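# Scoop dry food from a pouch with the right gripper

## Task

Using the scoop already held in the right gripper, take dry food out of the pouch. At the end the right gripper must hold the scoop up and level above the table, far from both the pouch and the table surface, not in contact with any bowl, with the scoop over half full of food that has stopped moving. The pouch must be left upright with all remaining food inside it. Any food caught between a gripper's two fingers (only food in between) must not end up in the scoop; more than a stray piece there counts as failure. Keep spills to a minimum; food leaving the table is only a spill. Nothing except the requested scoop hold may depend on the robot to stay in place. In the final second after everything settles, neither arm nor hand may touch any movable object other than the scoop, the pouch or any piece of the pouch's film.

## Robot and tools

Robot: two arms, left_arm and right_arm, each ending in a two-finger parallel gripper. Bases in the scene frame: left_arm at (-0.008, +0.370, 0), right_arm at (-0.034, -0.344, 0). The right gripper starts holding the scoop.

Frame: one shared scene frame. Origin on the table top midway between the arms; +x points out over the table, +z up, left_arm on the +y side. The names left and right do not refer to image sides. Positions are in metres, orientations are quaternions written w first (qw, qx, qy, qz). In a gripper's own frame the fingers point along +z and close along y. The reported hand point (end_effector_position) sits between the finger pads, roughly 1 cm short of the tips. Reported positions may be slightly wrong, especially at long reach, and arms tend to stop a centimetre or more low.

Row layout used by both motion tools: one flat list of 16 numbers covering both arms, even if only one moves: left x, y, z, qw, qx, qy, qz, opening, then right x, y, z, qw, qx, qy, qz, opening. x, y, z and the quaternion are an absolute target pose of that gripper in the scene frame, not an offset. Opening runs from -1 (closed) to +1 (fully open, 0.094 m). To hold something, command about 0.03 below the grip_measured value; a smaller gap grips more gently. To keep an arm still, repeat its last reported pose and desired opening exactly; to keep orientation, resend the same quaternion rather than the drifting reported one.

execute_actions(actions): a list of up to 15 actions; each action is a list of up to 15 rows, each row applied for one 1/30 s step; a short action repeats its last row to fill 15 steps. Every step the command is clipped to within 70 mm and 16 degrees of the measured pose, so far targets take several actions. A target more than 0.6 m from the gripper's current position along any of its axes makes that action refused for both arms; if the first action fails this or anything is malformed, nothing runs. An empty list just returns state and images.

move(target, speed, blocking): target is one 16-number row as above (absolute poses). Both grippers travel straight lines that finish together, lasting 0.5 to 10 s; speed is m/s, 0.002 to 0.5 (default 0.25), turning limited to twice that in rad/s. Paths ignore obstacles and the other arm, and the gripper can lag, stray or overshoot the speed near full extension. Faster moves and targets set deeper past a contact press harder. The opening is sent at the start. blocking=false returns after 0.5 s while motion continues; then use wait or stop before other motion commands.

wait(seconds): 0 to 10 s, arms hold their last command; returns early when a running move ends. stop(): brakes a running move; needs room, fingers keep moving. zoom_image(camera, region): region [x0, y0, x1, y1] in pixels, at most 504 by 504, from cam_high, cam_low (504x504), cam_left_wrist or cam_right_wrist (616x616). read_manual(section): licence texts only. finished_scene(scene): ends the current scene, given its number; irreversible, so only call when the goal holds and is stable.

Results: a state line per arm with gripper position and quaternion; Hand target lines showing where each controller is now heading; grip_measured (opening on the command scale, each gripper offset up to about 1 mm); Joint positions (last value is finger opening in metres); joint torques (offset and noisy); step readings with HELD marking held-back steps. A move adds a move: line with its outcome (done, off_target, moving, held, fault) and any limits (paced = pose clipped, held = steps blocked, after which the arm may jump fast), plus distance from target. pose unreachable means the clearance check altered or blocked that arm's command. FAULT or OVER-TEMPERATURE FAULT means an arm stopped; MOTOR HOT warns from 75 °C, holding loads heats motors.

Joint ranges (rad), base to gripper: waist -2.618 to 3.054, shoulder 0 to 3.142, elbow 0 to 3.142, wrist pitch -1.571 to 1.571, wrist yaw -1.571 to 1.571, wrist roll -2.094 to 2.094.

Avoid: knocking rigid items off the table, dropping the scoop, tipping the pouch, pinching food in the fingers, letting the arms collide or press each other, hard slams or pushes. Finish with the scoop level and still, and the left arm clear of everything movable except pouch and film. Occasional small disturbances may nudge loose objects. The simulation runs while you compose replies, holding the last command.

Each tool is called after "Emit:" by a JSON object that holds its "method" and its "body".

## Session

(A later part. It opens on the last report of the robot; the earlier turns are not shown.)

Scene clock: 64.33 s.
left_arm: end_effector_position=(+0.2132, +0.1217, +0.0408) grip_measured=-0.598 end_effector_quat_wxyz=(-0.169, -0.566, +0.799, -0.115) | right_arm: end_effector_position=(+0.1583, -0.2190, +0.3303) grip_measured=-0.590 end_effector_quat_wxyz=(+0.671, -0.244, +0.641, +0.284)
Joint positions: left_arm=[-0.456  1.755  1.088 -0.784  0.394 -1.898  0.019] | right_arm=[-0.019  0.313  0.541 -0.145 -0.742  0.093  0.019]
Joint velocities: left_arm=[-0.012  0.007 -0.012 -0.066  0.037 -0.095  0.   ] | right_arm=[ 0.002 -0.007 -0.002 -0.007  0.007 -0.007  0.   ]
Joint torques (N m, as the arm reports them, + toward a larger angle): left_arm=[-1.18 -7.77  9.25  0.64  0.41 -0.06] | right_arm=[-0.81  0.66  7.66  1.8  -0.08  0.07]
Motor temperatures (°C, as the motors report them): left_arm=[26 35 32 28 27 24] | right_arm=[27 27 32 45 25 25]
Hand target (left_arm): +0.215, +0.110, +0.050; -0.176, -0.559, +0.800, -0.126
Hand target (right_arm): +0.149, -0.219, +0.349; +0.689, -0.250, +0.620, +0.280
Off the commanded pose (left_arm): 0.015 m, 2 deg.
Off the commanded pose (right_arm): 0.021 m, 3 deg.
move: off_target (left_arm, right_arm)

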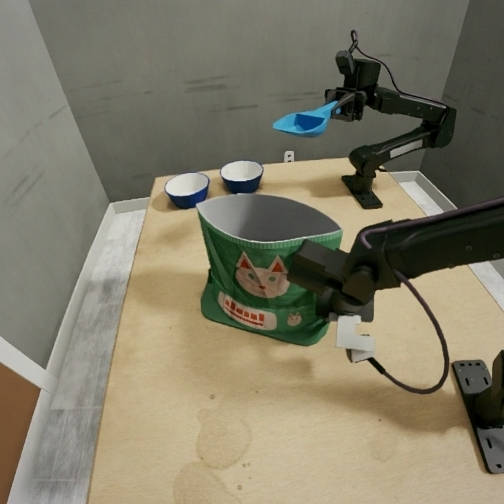

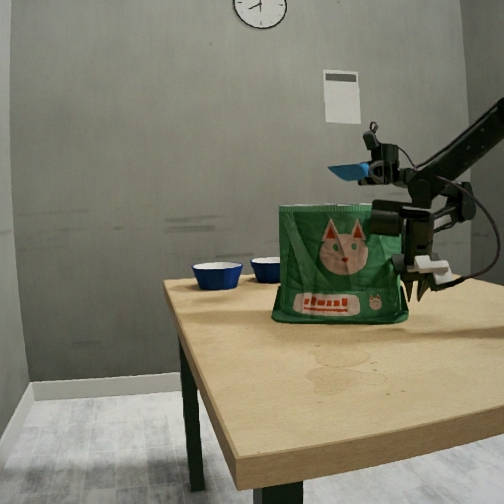

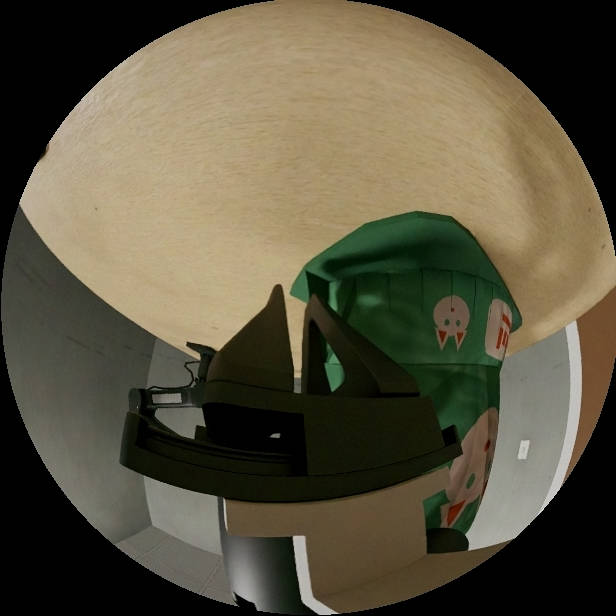

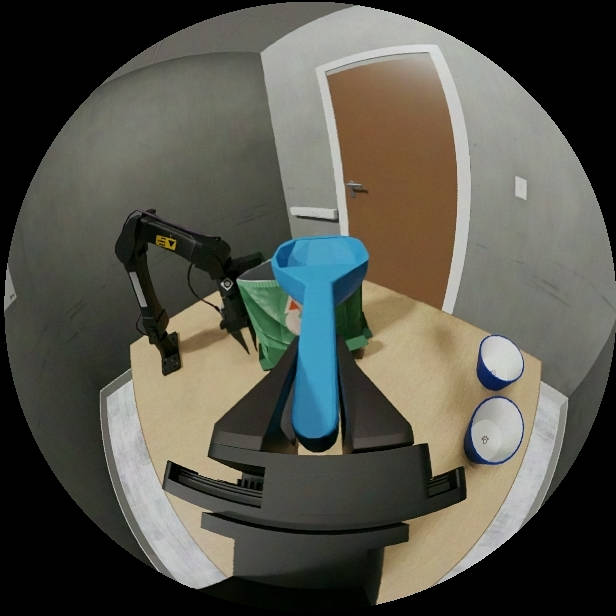

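Emit:
{"method": "move", "body": {"target": [0.2,0.22,0.08,-0.177,-0.56,0.8,-0.124,-1,0.15,-0.22,0.35,0.69,-0.25,0.62,0.28,-0.7], "speed": 0.3}}

Emit:
{"method": "move", "body": {"target": [0.2,0.2,0.08,0.389,0.476,0.748,-0.248,-1,0.15,-0.22,0.35,0.69,-0.25,0.62,0.28,-0.7], "speed": 0.5}}

Emit:
{"method": "move", "body": {"target": [0.235,0.145,0.05,0.389,0.476,0.748,-0.248,-1,0.15,-0.22,0.35,0.69,-0.25,0.62,0.28,-0.7], "speed": 0.15}}

Scene clock: 79.07 s.
left_arm: end_effector_position=(+0.2033, +0.2185, +0.0770) grip_measured=-0.986 end_effector_quat_wxyz=(-0.174, -0.561, +0.800, -0.121) | right_arm: end_effector_position=(+0.1583, -0.2189, +0.3298) grip_measured=-0.590 end_effector_quat_wxyz=(+0.669, -0.243, +0.641, +0.285)
Joint positions: left_arm=[-0.156  1.533  0.999 -1.043  0.427 -1.561  0.001] | right_arm=[-0.019  0.313  0.541 -0.148 -0.743  0.093  0.019]
Joint velocities: left_arm=[-0.012 -0.007  0.012 -0.007  0.022  0.051 -0.   ] | right_arm=[ 0.002  0.002 -0.017  0.007 -0.051 -0.081 -0.001]
Joint torques (N m, as the arm reports them, + toward a larger angle): left_arm=[ 0.61 -7.08  6.19  0.37  0.28  0.09] | right_arm=[-0.92  0.66  7.84  1.83 -0.07  0.09]
Motor temperatures (°C, as the motors report them): left_arm=[26 35 32 28 27 24] | right_arm=[27 27 33 44 25 25]
Hand target (left_arm): +0.200, +0.220, +0.080; -0.179, -0.560, +0.800, -0.122
Hand target (right_arm): +0.149, -0.220, +0.349; +0.690, -0.250, +0.620, +0.280
Off the commanded pose (left_arm): 0.005 m, 1 deg.
Off the commanded pose (right_arm): 0.022 m, 4 deg.
move: off_target (right_arm)

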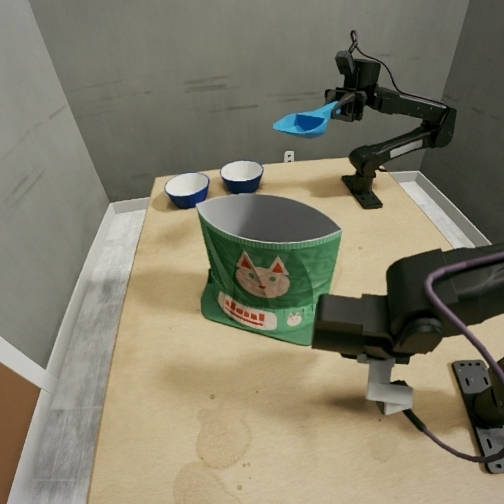

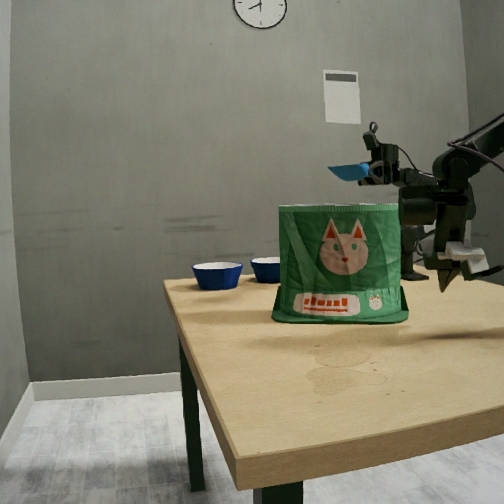

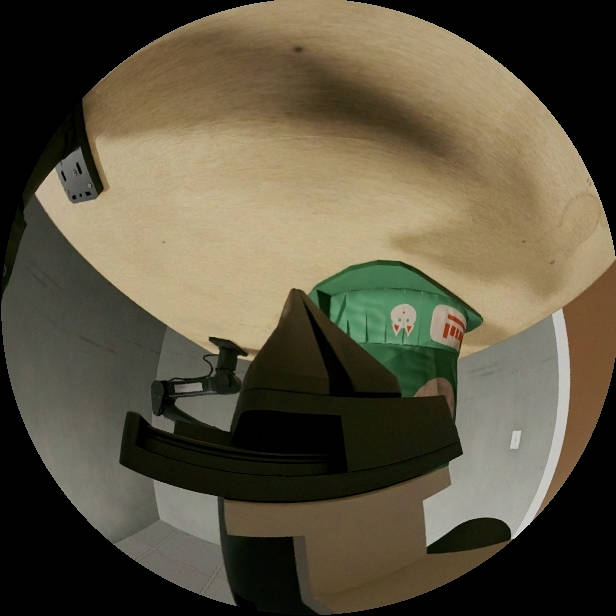

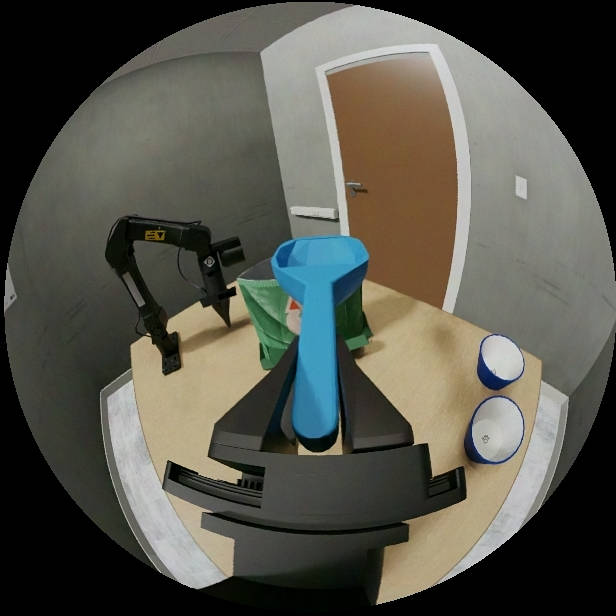

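Scene clock: 82.47 s.
left_arm: end_effector_position=(+0.1987, +0.2002, +0.0775) grip_measured=-0.986 end_effector_quat_wxyz=(+0.383, +0.467, +0.759, -0.244) | right_arm: end_effector_position=(+0.1583, -0.2189, +0.3288) grip_measured=-0.590 end_effector_quat_wxyz=(+0.668, -0.243, +0.643, +0.285)
Joint positions: left_arm=[-0.098  0.975  0.314 -0.166  0.644  0.563  0.001] | right_arm=[-0.019  0.313  0.541 -0.153 -0.744  0.093  0.019]
Joint velocities: left_arm=[-0.012 -0.022 -0.012  0.051 -0.007  0.022 -0.   ] | right_arm=[-0.002 -0.017 -0.007 -0.007 -0.022 -0.007 -0.   ]
Joint torques (N m, as the arm reports them, + toward a larger angle): left_arm=[ 0.83 -0.53  7.14  1.62  0.44  0.11] | right_arm=[-0.75  0.6   7.65  1.87 -0.08  0.11]
Motor temperatures (°C, as the motors report them): left_arm=[26 34 32 29 27 24] | right_arm=[27 27 32 44 25 25]
Hand target (left_arm): +0.201, +0.199, +0.080; +0.391, +0.472, +0.751, -0.246
Hand target (right_arm): +0.149, -0.220, +0.349; +0.689, -0.250, +0.620, +0.280
Off the commanded pose (left_arm): 0.003 m, 2 deg.
Off the commanded pose (right_arm): 0.023 m, 4 deg.
move: off_target (right_arm)

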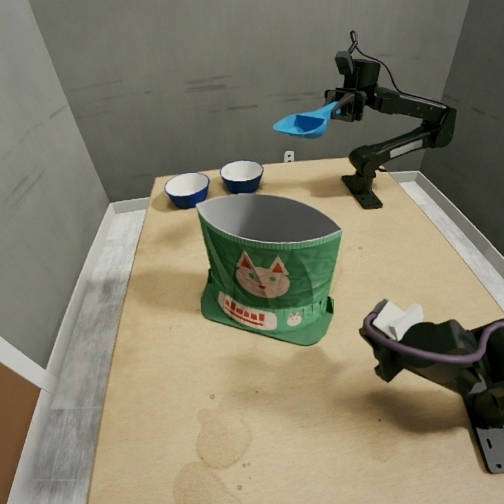

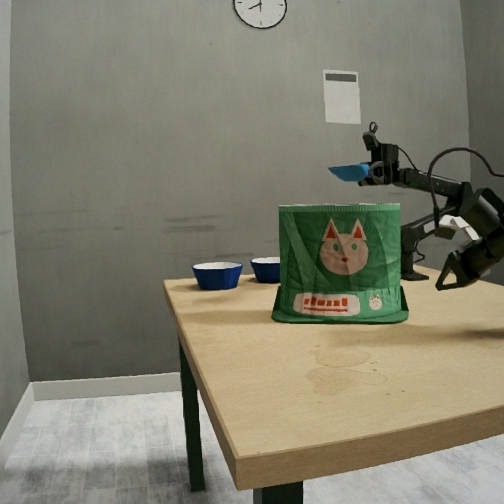

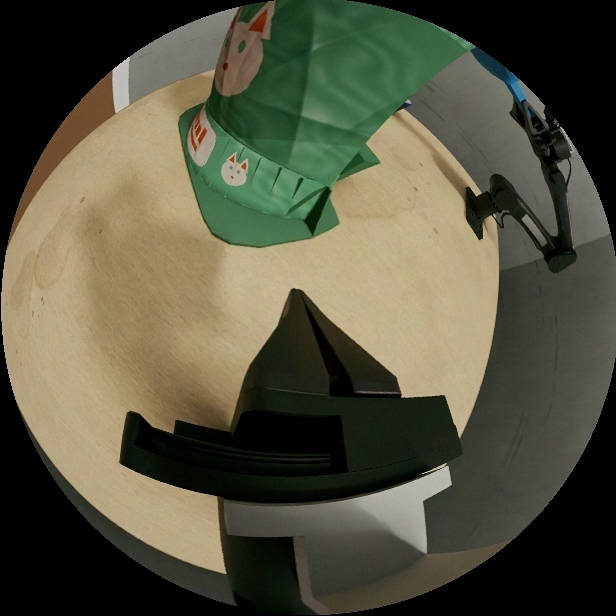

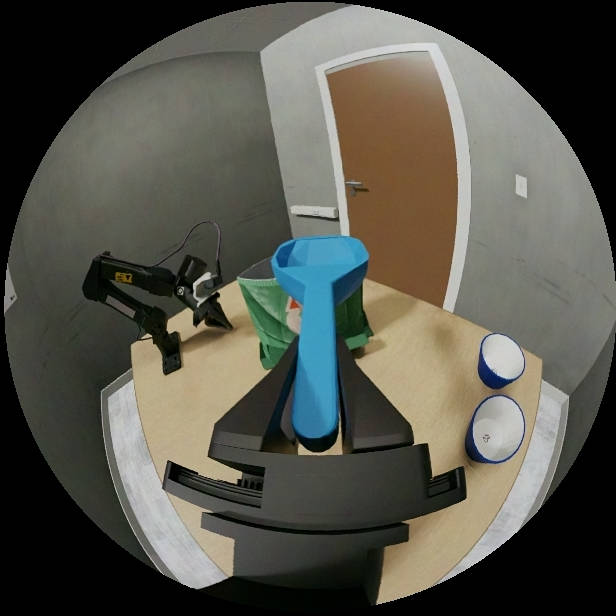

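Scene clock: 84.10 s.
left_arm: end_effector_position=(+0.2254, +0.1540, +0.0378) grip_measured=-0.986 end_effector_quat_wxyz=(+0.373, +0.473, +0.759, -0.246) | right_arm: end_effector_position=(+0.1583, -0.2189, +0.3284) grip_measured=-0.590 end_effector_quat_wxyz=(+0.667, -0.243, +0.644, +0.286)
Joint positions: left_arm=[-0.284  1.388  0.328  0.295  0.521  0.421  0.001] | right_arm=[-0.019  0.313  0.541 -0.155 -0.744  0.093  0.019]
Joint velocities: left_arm=[-0.012  0.002 -0.007 -0.051  0.066  0.081 -0.001] | right_arm=[-0.022  0.017  0.007  0.066 -0.022  0.037 -0.001]
Joint torques (N m, as the arm reports them, + toward a larger angle): left_arm=[-0.93 -3.36  8.59  1.72  0.18 -0.08] | right_arm=[-0.91  0.62  7.84  1.9  -0.08  0.07]
Motor temperatures (°C, as the motors report them): left_arm=[26 34 32 29 27 24] | right_arm=[27 27 32 44 25 25]
Hand target (left_arm): +0.235, +0.145, +0.050; +0.390, +0.476, +0.748, -0.248
Hand target (right_arm): +0.149, -0.220, +0.349; +0.689, -0.250, +0.620, +0.280
Off the commanded pose (left_arm): 0.018 m, 2 deg.
Off the commanded pose (right_arm): 0.023 m, 4 deg.
move: off_target (left_arm, right_arm)

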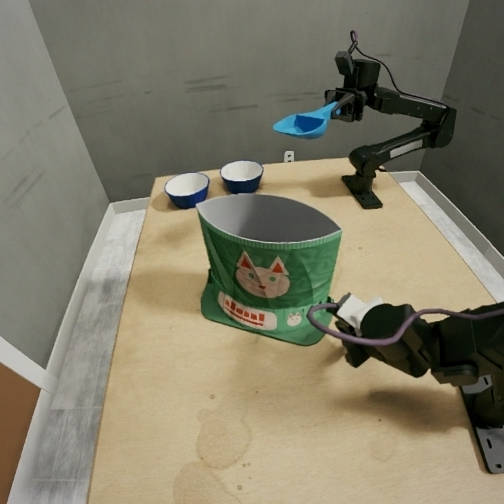

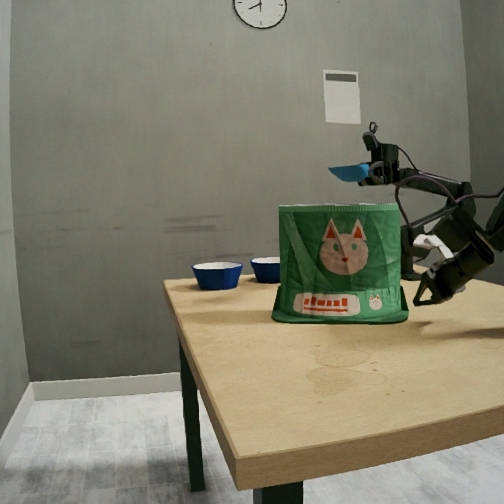

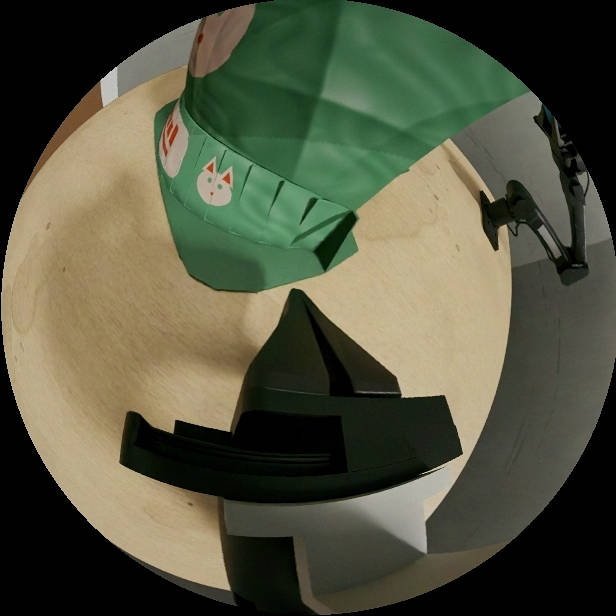

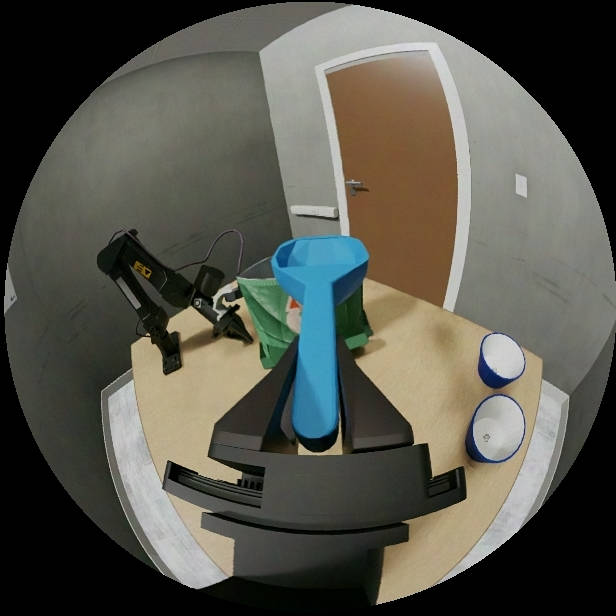

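Emit:
{"method": "move", "body": {"target": [0.238,0.02,0.052,0.389,0.476,0.748,-0.248,-1,0.22,-0.3,0.35,0.74,-0.06,0.665,0.065,-0.7], "speed": 0.12}}

Scene clock: 91.37 s.
left_arm: end_effector_position=(+0.2225, +0.0369, +0.0311) grip_measured=-0.986 end_effector_quat_wxyz=(+0.352, +0.485, +0.763, -0.243) | right_arm: end_effector_position=(+0.2204, -0.3011, +0.3273) grip_measured=-0.590 end_effector_quat_wxyz=(+0.721, -0.058, +0.687, +0.071)
Joint positions: left_arm=[-0.682  1.698  0.6    0.389  0.233  0.158  0.001] | right_arm=[ 0.088  0.395  0.541 -0.097 -0.055  0.016  0.019]
Joint velocities: left_arm=[-0.002 -0.007 -0.017 -0.037 -0.022 -0.022 -0.   ] | right_arm=[ 0.007 -0.002 -0.007  0.051  0.022 -0.037 -0.002]
Joint torques (N m, as the arm reports them, + toward a larger angle): left_arm=[-0.72 -6.78  9.2   2.05 -0.11 -0.06] | right_arm=[ 0.61  2.27  8.28  2.16  0.13 -0.08]
Motor temperatures (°C, as the motors report them): left_arm=[26 34 32 30 27 24] | right_arm=[27 27 33 45 25 25]
Hand target (left_arm): +0.236, +0.021, +0.053; +0.390, +0.476, +0.748, -0.249
Hand target (right_arm): +0.217, -0.302, +0.350; +0.741, -0.059, +0.665, +0.066
Off the commanded pose (left_arm): 0.031 m, 5 deg.
Off the commanded pose (right_arm): 0.023 m, 3 deg.
move: off_target (left_arm, right_arm)

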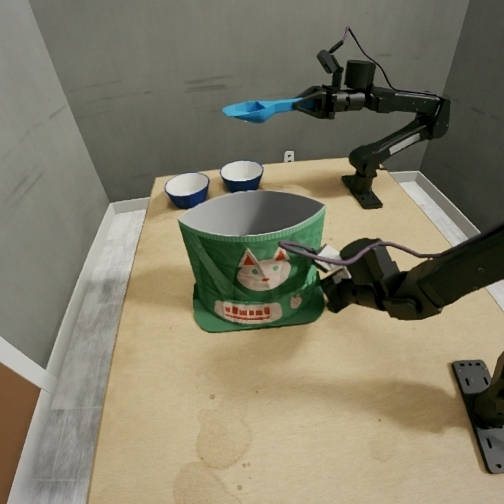

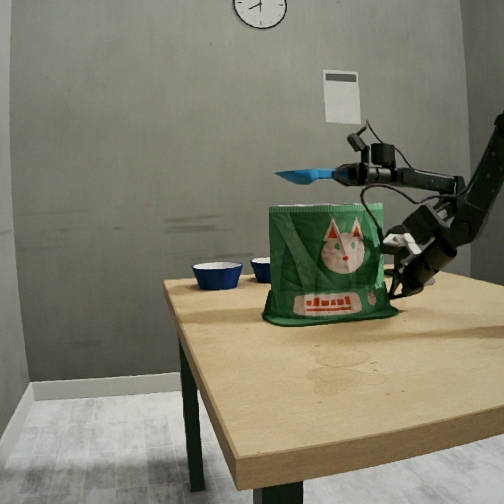

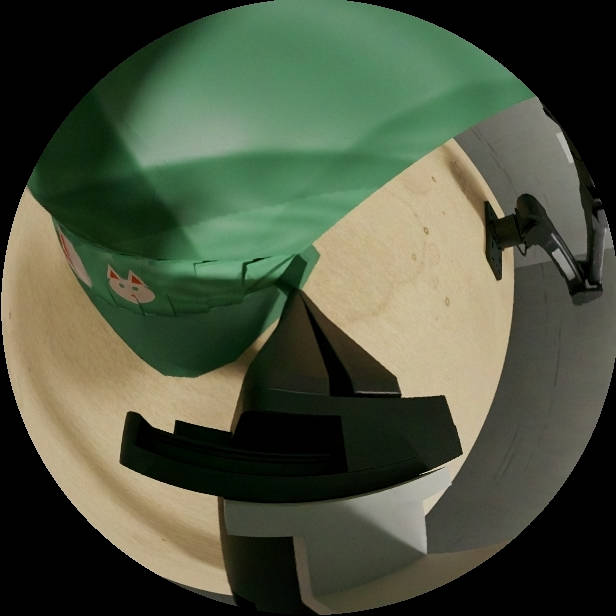

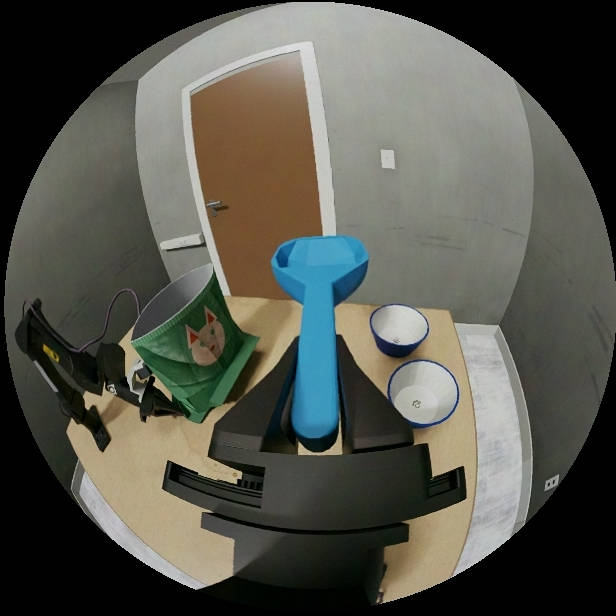

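Emit:
{"method": "move", "body": {"target": [0.235,0.03,0.055,0.491,0.258,0.818,-0.155,-1,0.22,-0.3,0.35,0.74,-0.06,0.665,0.065,-0.7], "speed": 0.25}}

Emit:
{"method": "move", "body": {"target": [0.275,-0.06,0.058,0.491,0.258,0.818,-0.155,-1,0.22,-0.3,0.35,0.74,-0.06,0.665,0.065,-0.7], "speed": 0.1}}

Scene clock: 99.43 s.
left_arm: end_effector_position=(+0.2210, +0.0344, +0.0391) grip_measured=-0.986 end_effector_quat_wxyz=(+0.459, +0.288, +0.826, -0.156) | right_arm: end_effector_position=(+0.2202, -0.3003, +0.3291) grip_measured=-0.590 end_effector_quat_wxyz=(+0.723, -0.058, +0.685, +0.069)
Joint positions: left_arm=[-0.965  1.732  0.543  0.574 -0.406 -0.265  0.001] | right_arm=[ 0.102  0.395  0.541 -0.09  -0.04   0.013  0.019]
Joint velocities: left_arm=[-0.027  0.002 -0.007 -0.022 -0.007 -0.066 -0.001] | right_arm=[ 0.012  0.007 -0.012  0.007  0.007 -0.022  0.   ]
Joint torques (N m, as the arm reports them, + toward a larger angle): left_arm=[ 0.04 -6.87  7.41  2.03 -0.63 -0.1 ] | right_arm=[ 0.74  2.74  8.43  2.14  0.1  -0.14]
Motor temperatures (°C, as the motors report them): left_arm=[26 34 32 31 27 24] | right_arm=[27 27 33 46 25 25]
Hand target (left_arm): +0.234, +0.031, +0.056; +0.490, +0.257, +0.818, -0.155
Hand target (right_arm): +0.218, -0.300, +0.350; +0.741, -0.060, +0.666, +0.066
Off the commanded pose (left_arm): 0.022 m, 5 deg.
Off the commanded pose (right_arm): 0.021 m, 3 deg.
move: off_target (left_arm, right_arm)

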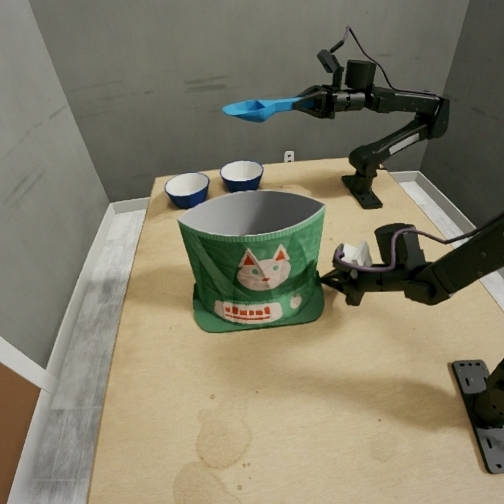

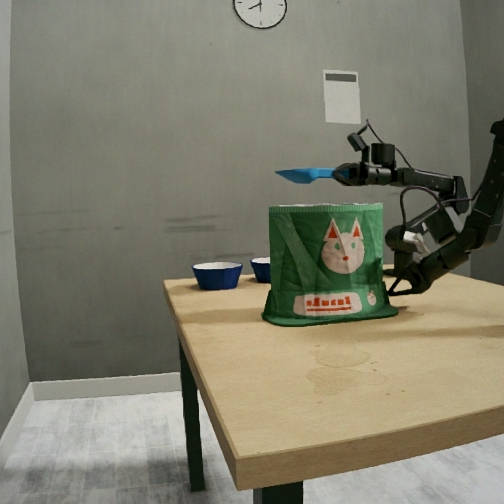

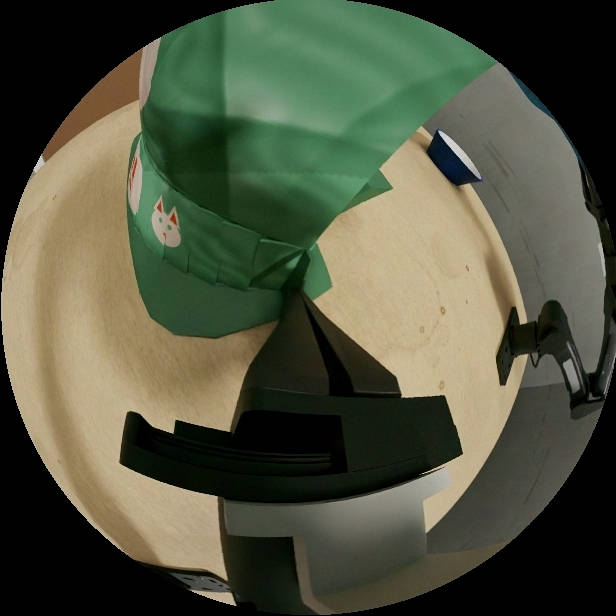

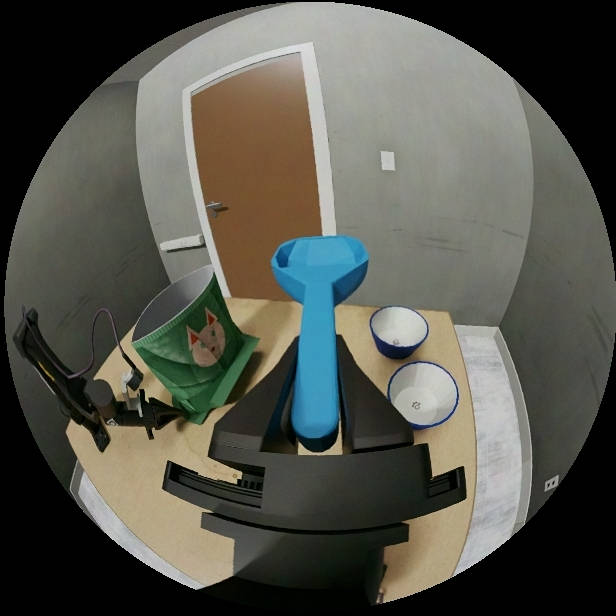

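Scene clock: 100.87 s.
left_arm: end_effector_position=(+0.2659, -0.0496, +0.0397) grip_measured=-0.986 end_effector_quat_wxyz=(+0.471, +0.276, +0.825, -0.144) | right_arm: end_effector_position=(+0.2202, -0.3003, +0.3289) grip_measured=-0.590 end_effector_quat_wxyz=(+0.723, -0.058, +0.685, +0.069)
Joint positions: left_arm=[-0.965  2.018  0.956  0.454 -0.447 -0.267  0.001] | right_arm=[ 0.102  0.395  0.541 -0.091 -0.04   0.013  0.019]
Joint velocities: left_arm=[ 0.007 -0.002  0.002 -0.037  0.022 -0.022  0.   ] | right_arm=[ 0.012 -0.002  0.002 -0.007  0.022  0.037  0.   ]
Joint torques (N m, as the arm reports them, + toward a larger angle): left_arm=[ -0.08 -10.77   9.27   1.83  -0.33  -0.06] | right_arm=[ 0.66  2.53  8.37  2.17  0.14 -0.12]
Motor temperatures (°C, as the motors report them): left_arm=[26 34 32 31 27 24] | right_arm=[27 27 33 46 25 25]
Hand target (left_arm): +0.274, -0.059, +0.058; +0.490, +0.257, +0.818, -0.155
Hand target (right_arm): +0.219, -0.300, +0.349; +0.741, -0.060, +0.666, +0.066
Off the commanded pose (left_arm): 0.023 m, 3 deg.
Off the commanded pose (right_arm): 0.021 m, 3 deg.
move: off_target (left_arm, right_arm)

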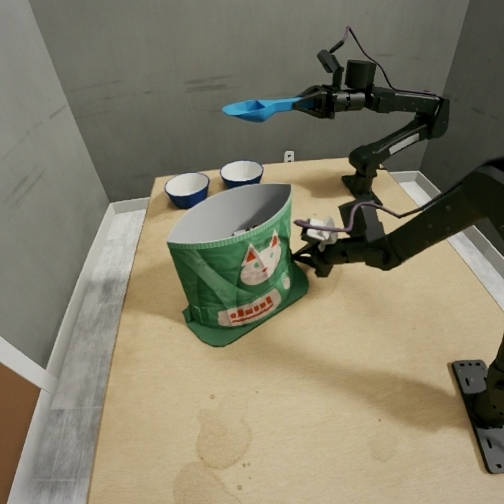

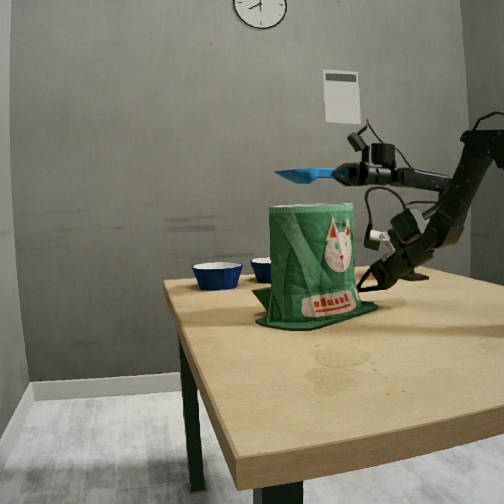

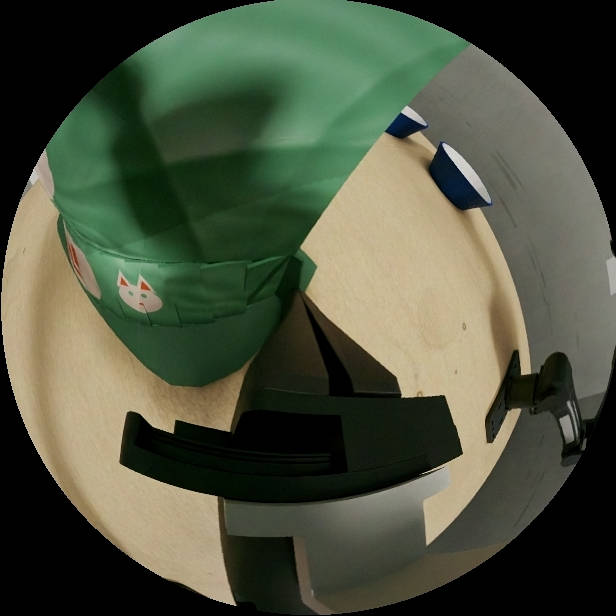

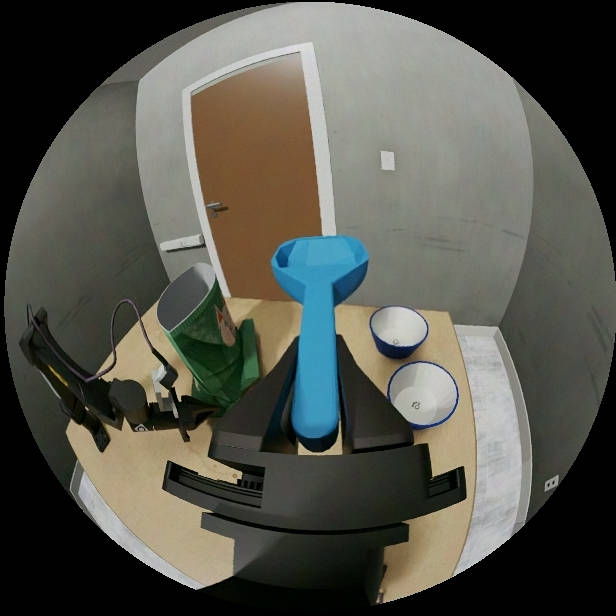

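Emit:
{"method": "move", "body": {"target": [0.32,-0.092,0.06,0.505,0.15,0.845,-0.09,-1,0.22,-0.3,0.35,0.74,-0.06,0.665,0.065,-0.7], "speed": 0.12}}

Emit:
{"method": "move", "body": {"target": [0.26,0.2,0.12,0.3,0.0,0.954,0,0.3,0.22,-0.3,0.35,0.74,-0.06,0.665,0.065,-0.7], "speed": 0.3}}

Scene clock: 113.10 s.
left_arm: end_effector_position=(+0.3105, -0.0881, +0.0411) grip_measured=-0.986 end_effector_quat_wxyz=(+0.483, +0.176, +0.853, -0.090) | right_arm: end_effector_position=(+0.2202, -0.3004, +0.3290) grip_measured=-0.590 end_effector_quat_wxyz=(+0.723, -0.058, +0.685, +0.069)
Joint positions: left_arm=[-0.972  2.228  1.355  0.173 -0.638 -0.446  0.001] | right_arm=[ 0.102  0.395  0.541 -0.09  -0.039  0.013  0.019]
Joint velocities: left_arm=[-0.002  0.007  0.012 -0.037  0.022 -0.095 -0.001] | right_arm=[ 0.012 -0.012 -0.007 -0.037 -0.007 -0.051 -0.001]
Joint torques (N m, as the arm reports them, + toward a larger angle): left_arm=[ -0.11 -13.53   9.8    1.59  -0.61  -0.08] | right_arm=[ 0.68  2.83  8.29  2.14  0.15 -0.12]
Motor temperatures (°C, as the motors report them): left_arm=[26 34 33 32 27 24] | right_arm=[27 27 33 47 25 25]
Hand target (left_arm): +0.319, -0.091, +0.060; +0.505, +0.151, +0.845, -0.091
Hand target (right_arm): +0.219, -0.300, +0.349; +0.741, -0.060, +0.666, +0.065
Off the commanded pose (left_arm): 0.022 m, 4 deg.
Off the commanded pose (right_arm): 0.021 m, 3 deg.
move: off_target (left_arm, right_arm)

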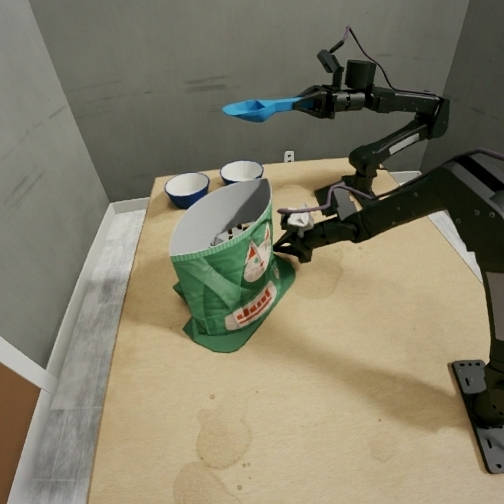

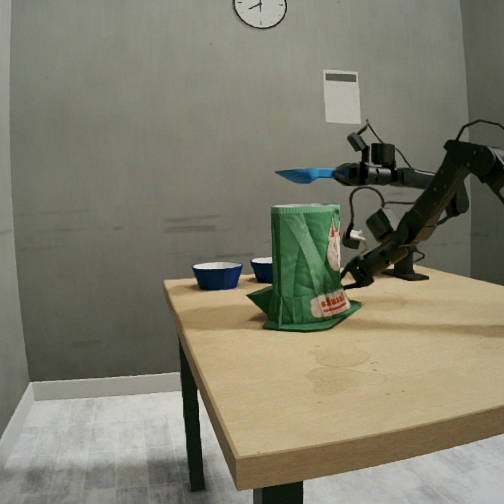

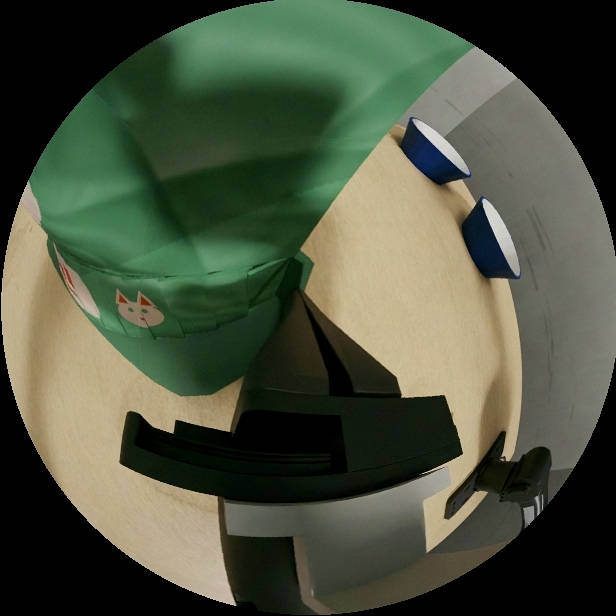

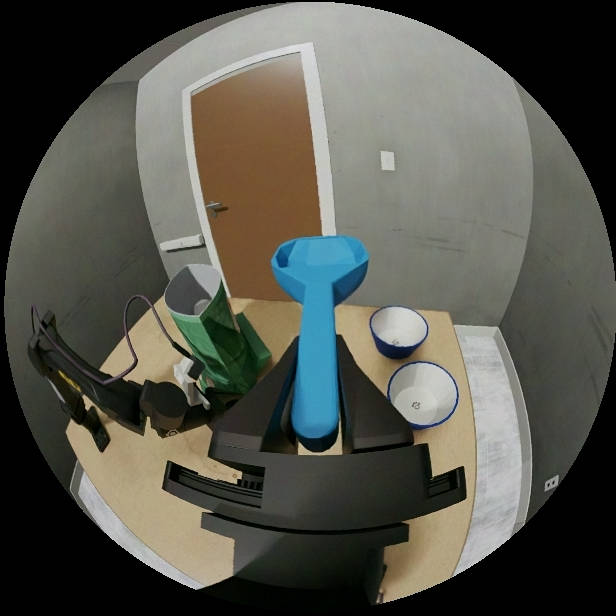

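Scene clock: 114.83 s.
left_arm: end_effector_position=(+0.2622, +0.1953, +0.1192) grip_measured=+0.298 end_effector_quat_wxyz=(+0.297, +0.005, +0.955, -0.002) | right_arm: end_effector_position=(+0.2202, -0.3004, +0.3292) grip_measured=-0.590 end_effector_quat_wxyz=(+0.723, -0.058, +0.684, +0.069)
Joint positions: left_arm=[-0.619  1.359  0.93  -0.691 -0.415 -0.697  0.061] | right_arm=[ 0.102  0.395  0.541 -0.09  -0.039  0.013  0.019]
Joint velocities: left_arm=[ 0.002 -0.012 -0.002 -0.007  0.007 -0.007  0.001] | right_arm=[ 0.002  0.012 -0.027  0.022 -0.066 -0.037 -0.   ]
Joint torques (N m, as the arm reports them, + toward a larger angle): left_arm=[ 0.49 -6.53  6.66  1.16 -0.25  0.03] | right_arm=[ 0.71  2.71  8.47  2.16  0.12 -0.1 ]
Motor temperatures (°C, as the motors report them): left_arm=[26 35 33 32 27 24] | right_arm=[27 27 33 47 25 25]
Hand target (left_arm): +0.261, +0.200, +0.121; +0.299, +0.003, +0.954, +0.001
Hand target (right_arm): +0.219, -0.300, +0.349; +0.741, -0.060, +0.666, +0.065
Off the commanded pose (left_arm): 0.005 m, 1 deg.
Off the commanded pose (right_arm): 0.021 m, 3 deg.
move: off_target (right_arm)

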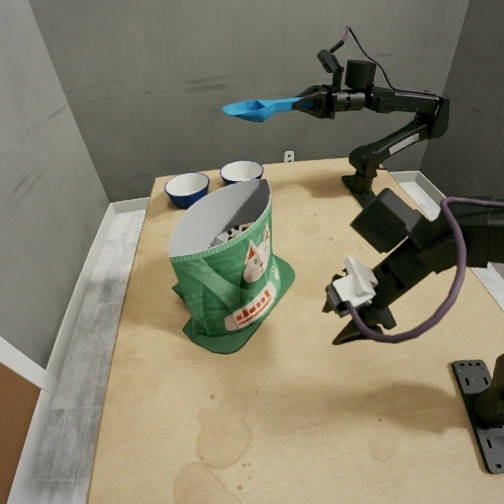

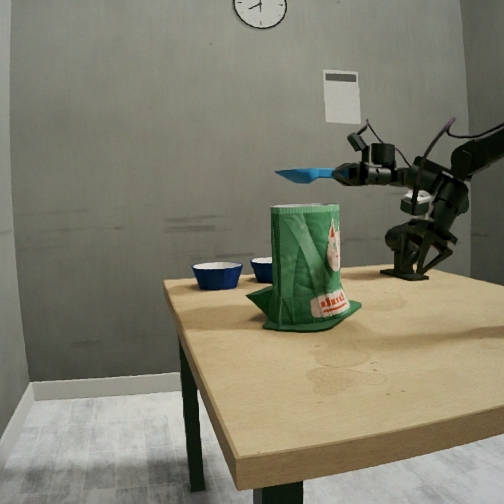

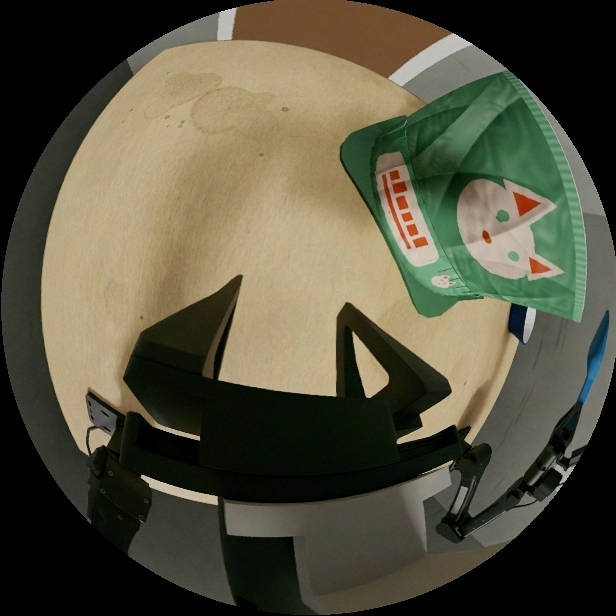

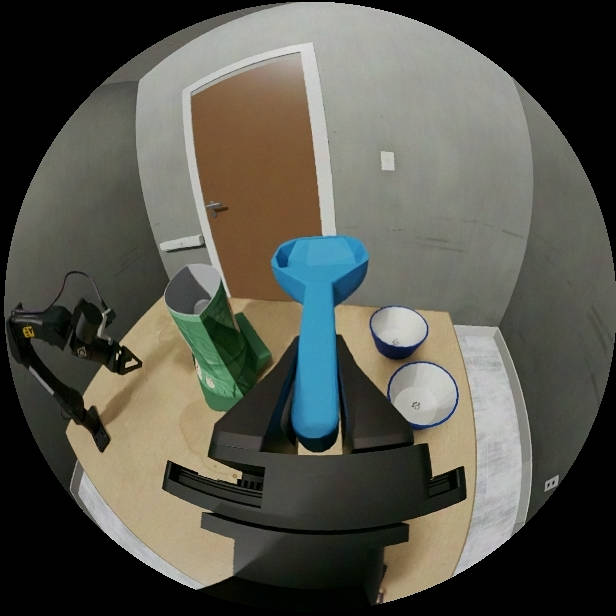

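Emit:
{"method": "move", "body": {"target": [0.49,0.23,0.065,-0.175,-0.712,0.653,-0.191,1,0.22,-0.3,0.35,0.74,-0.06,0.665,0.065,-0.7], "speed": 0.4}}

Emit:
{"method": "move", "body": {"target": [0.495,0.175,0.055,-0.175,-0.712,0.653,-0.191,1,0.22,-0.3,0.35,0.74,-0.06,0.665,0.065,-0.7], "speed": 0.1}}

Scene clock: 123.70 s.
left_arm: end_effector_position=(+0.4853, +0.2290, +0.0511) grip_measured=+1.000 end_effector_quat_wxyz=(+0.176, +0.708, -0.660, +0.180) | right_arm: end_effector_position=(+0.2202, -0.3004, +0.3291) grip_measured=-0.590 end_effector_quat_wxyz=(+0.723, -0.058, +0.685, +0.069)
Joint positions: left_arm=[ 0.071  2.516  2.289 -1.255  0.502 -1.777  0.094] | right_arm=[ 0.102  0.395  0.541 -0.09  -0.039  0.013  0.019]
Joint velocities: left_arm=[-0.002 -0.007  0.002 -0.022  0.051  0.066  0.   ] | right_arm=[ 0.002  0.007 -0.007 -0.037 -0.007  0.007 -0.001]
Joint torques (N m, as the arm reports them, + toward a larger angle): left_arm=[  0.22 -15.34   9.42   0.48   0.32  -0.1 ] | right_arm=[ 0.52  2.88  8.41  2.16  0.16 -0.1 ]
Motor temperatures (°C, as the motors report them): left_arm=[26 34 32 31 27 24] | right_arm=[27 27 33 47 25 25]
Hand target (left_arm): +0.488, +0.230, +0.062; +0.177, +0.711, -0.654, +0.188
Hand target (right_arm): +0.219, -0.300, +0.349; +0.741, -0.060, +0.666, +0.065
Off the commanded pose (left_arm): 0.015 m, 2 deg.
Off the commanded pose (right_arm): 0.021 m, 3 deg.
move: off_target (left_arm, right_arm)

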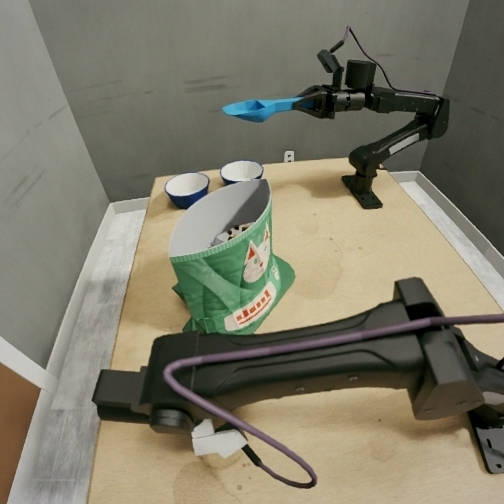

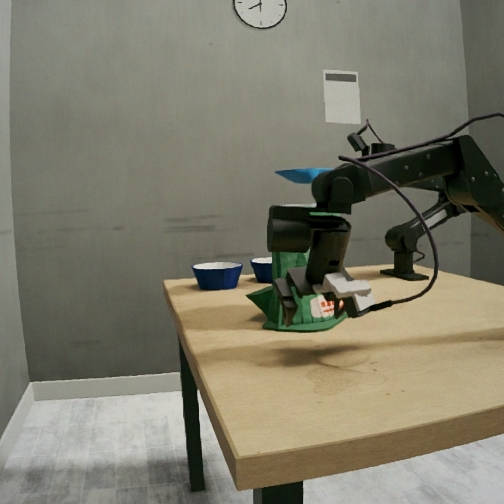

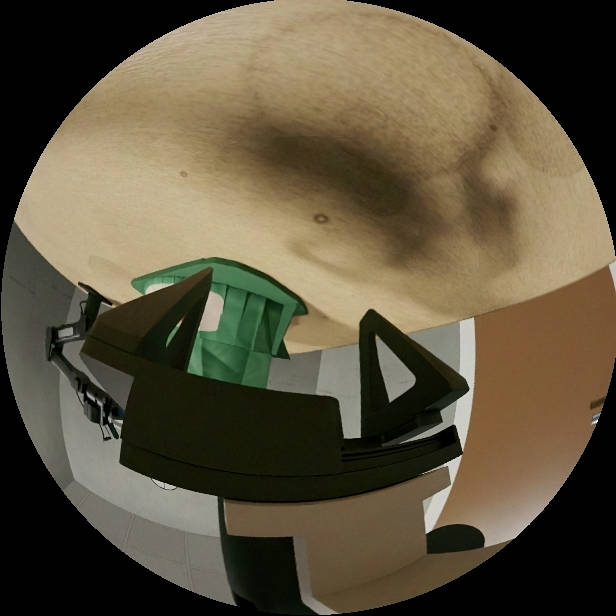

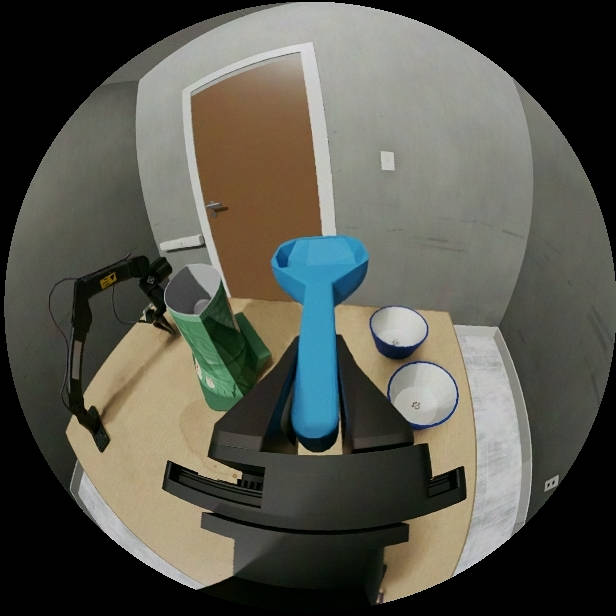

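Scene clock: 124.67 s.
left_arm: end_effector_position=(+0.4891, +0.1767, +0.0444) grip_measured=+1.000 end_effector_quat_wxyz=(+0.181, +0.711, -0.655, +0.182) | right_arm: end_effector_position=(+0.2202, -0.3004, +0.3290) grip_measured=-0.590 end_effector_quat_wxyz=(+0.723, -0.058, +0.685, +0.069)
Joint positions: left_arm=[-0.028  2.574  2.366 -1.219  0.501 -1.901  0.094] | right_arm=[ 0.102  0.395  0.541 -0.09  -0.039  0.013  0.019]
Joint velocities: left_arm=[-0.002  0.046  0.012 -0.022 -0.066 -0.051  0.   ] | right_arm=[-0.007  0.012 -0.007 -0.022  0.007  0.037  0.001]
Joint torques (N m, as the arm reports them, + toward a larger angle): left_arm=[ -0.2  -15.92   9.55   0.66   0.19  -0.12] | right_arm=[ 0.64  2.63  8.2   2.15  0.12 -0.09]
Motor temperatures (°C, as the motors report them): left_arm=[26 35 32 31 27 24] | right_arm=[27 27 33 47 25 25]
Hand target (left_arm): +0.495, +0.175, +0.055; +0.174, +0.712, -0.652, +0.192
Hand target (right_arm): +0.219, -0.300, +0.349; +0.741, -0.060, +0.666, +0.065
Off the commanded pose (left_arm): 0.012 m, 1 deg.
Off the commanded pose (right_arm): 0.021 m, 3 deg.
move: off_target (left_arm, right_arm)

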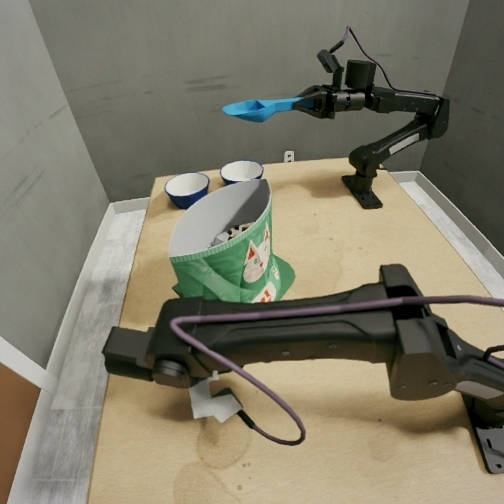

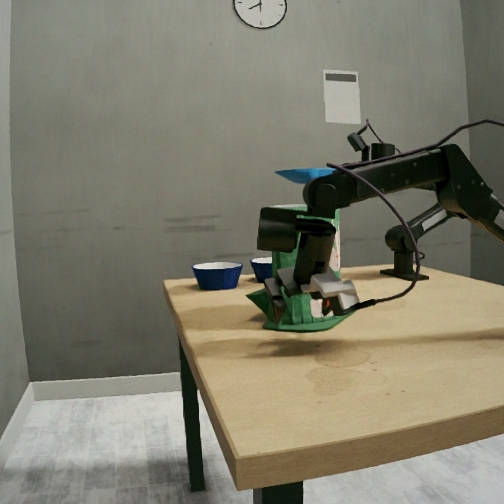

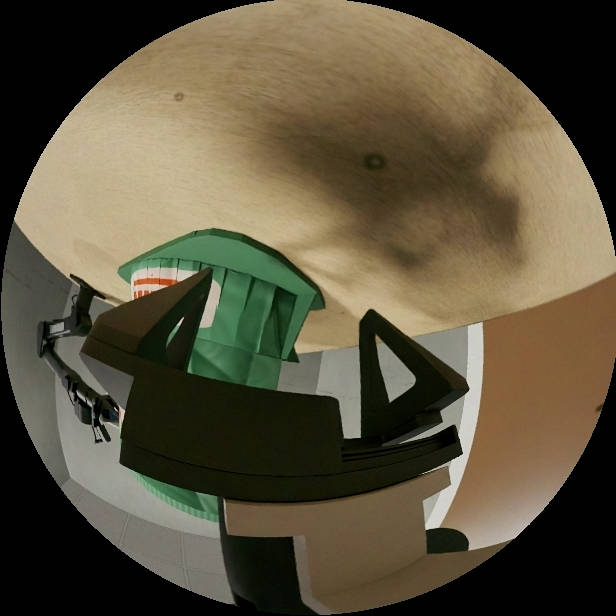

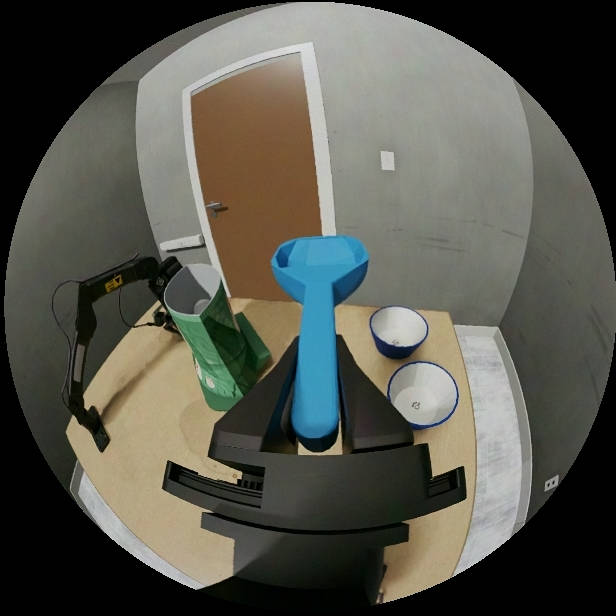

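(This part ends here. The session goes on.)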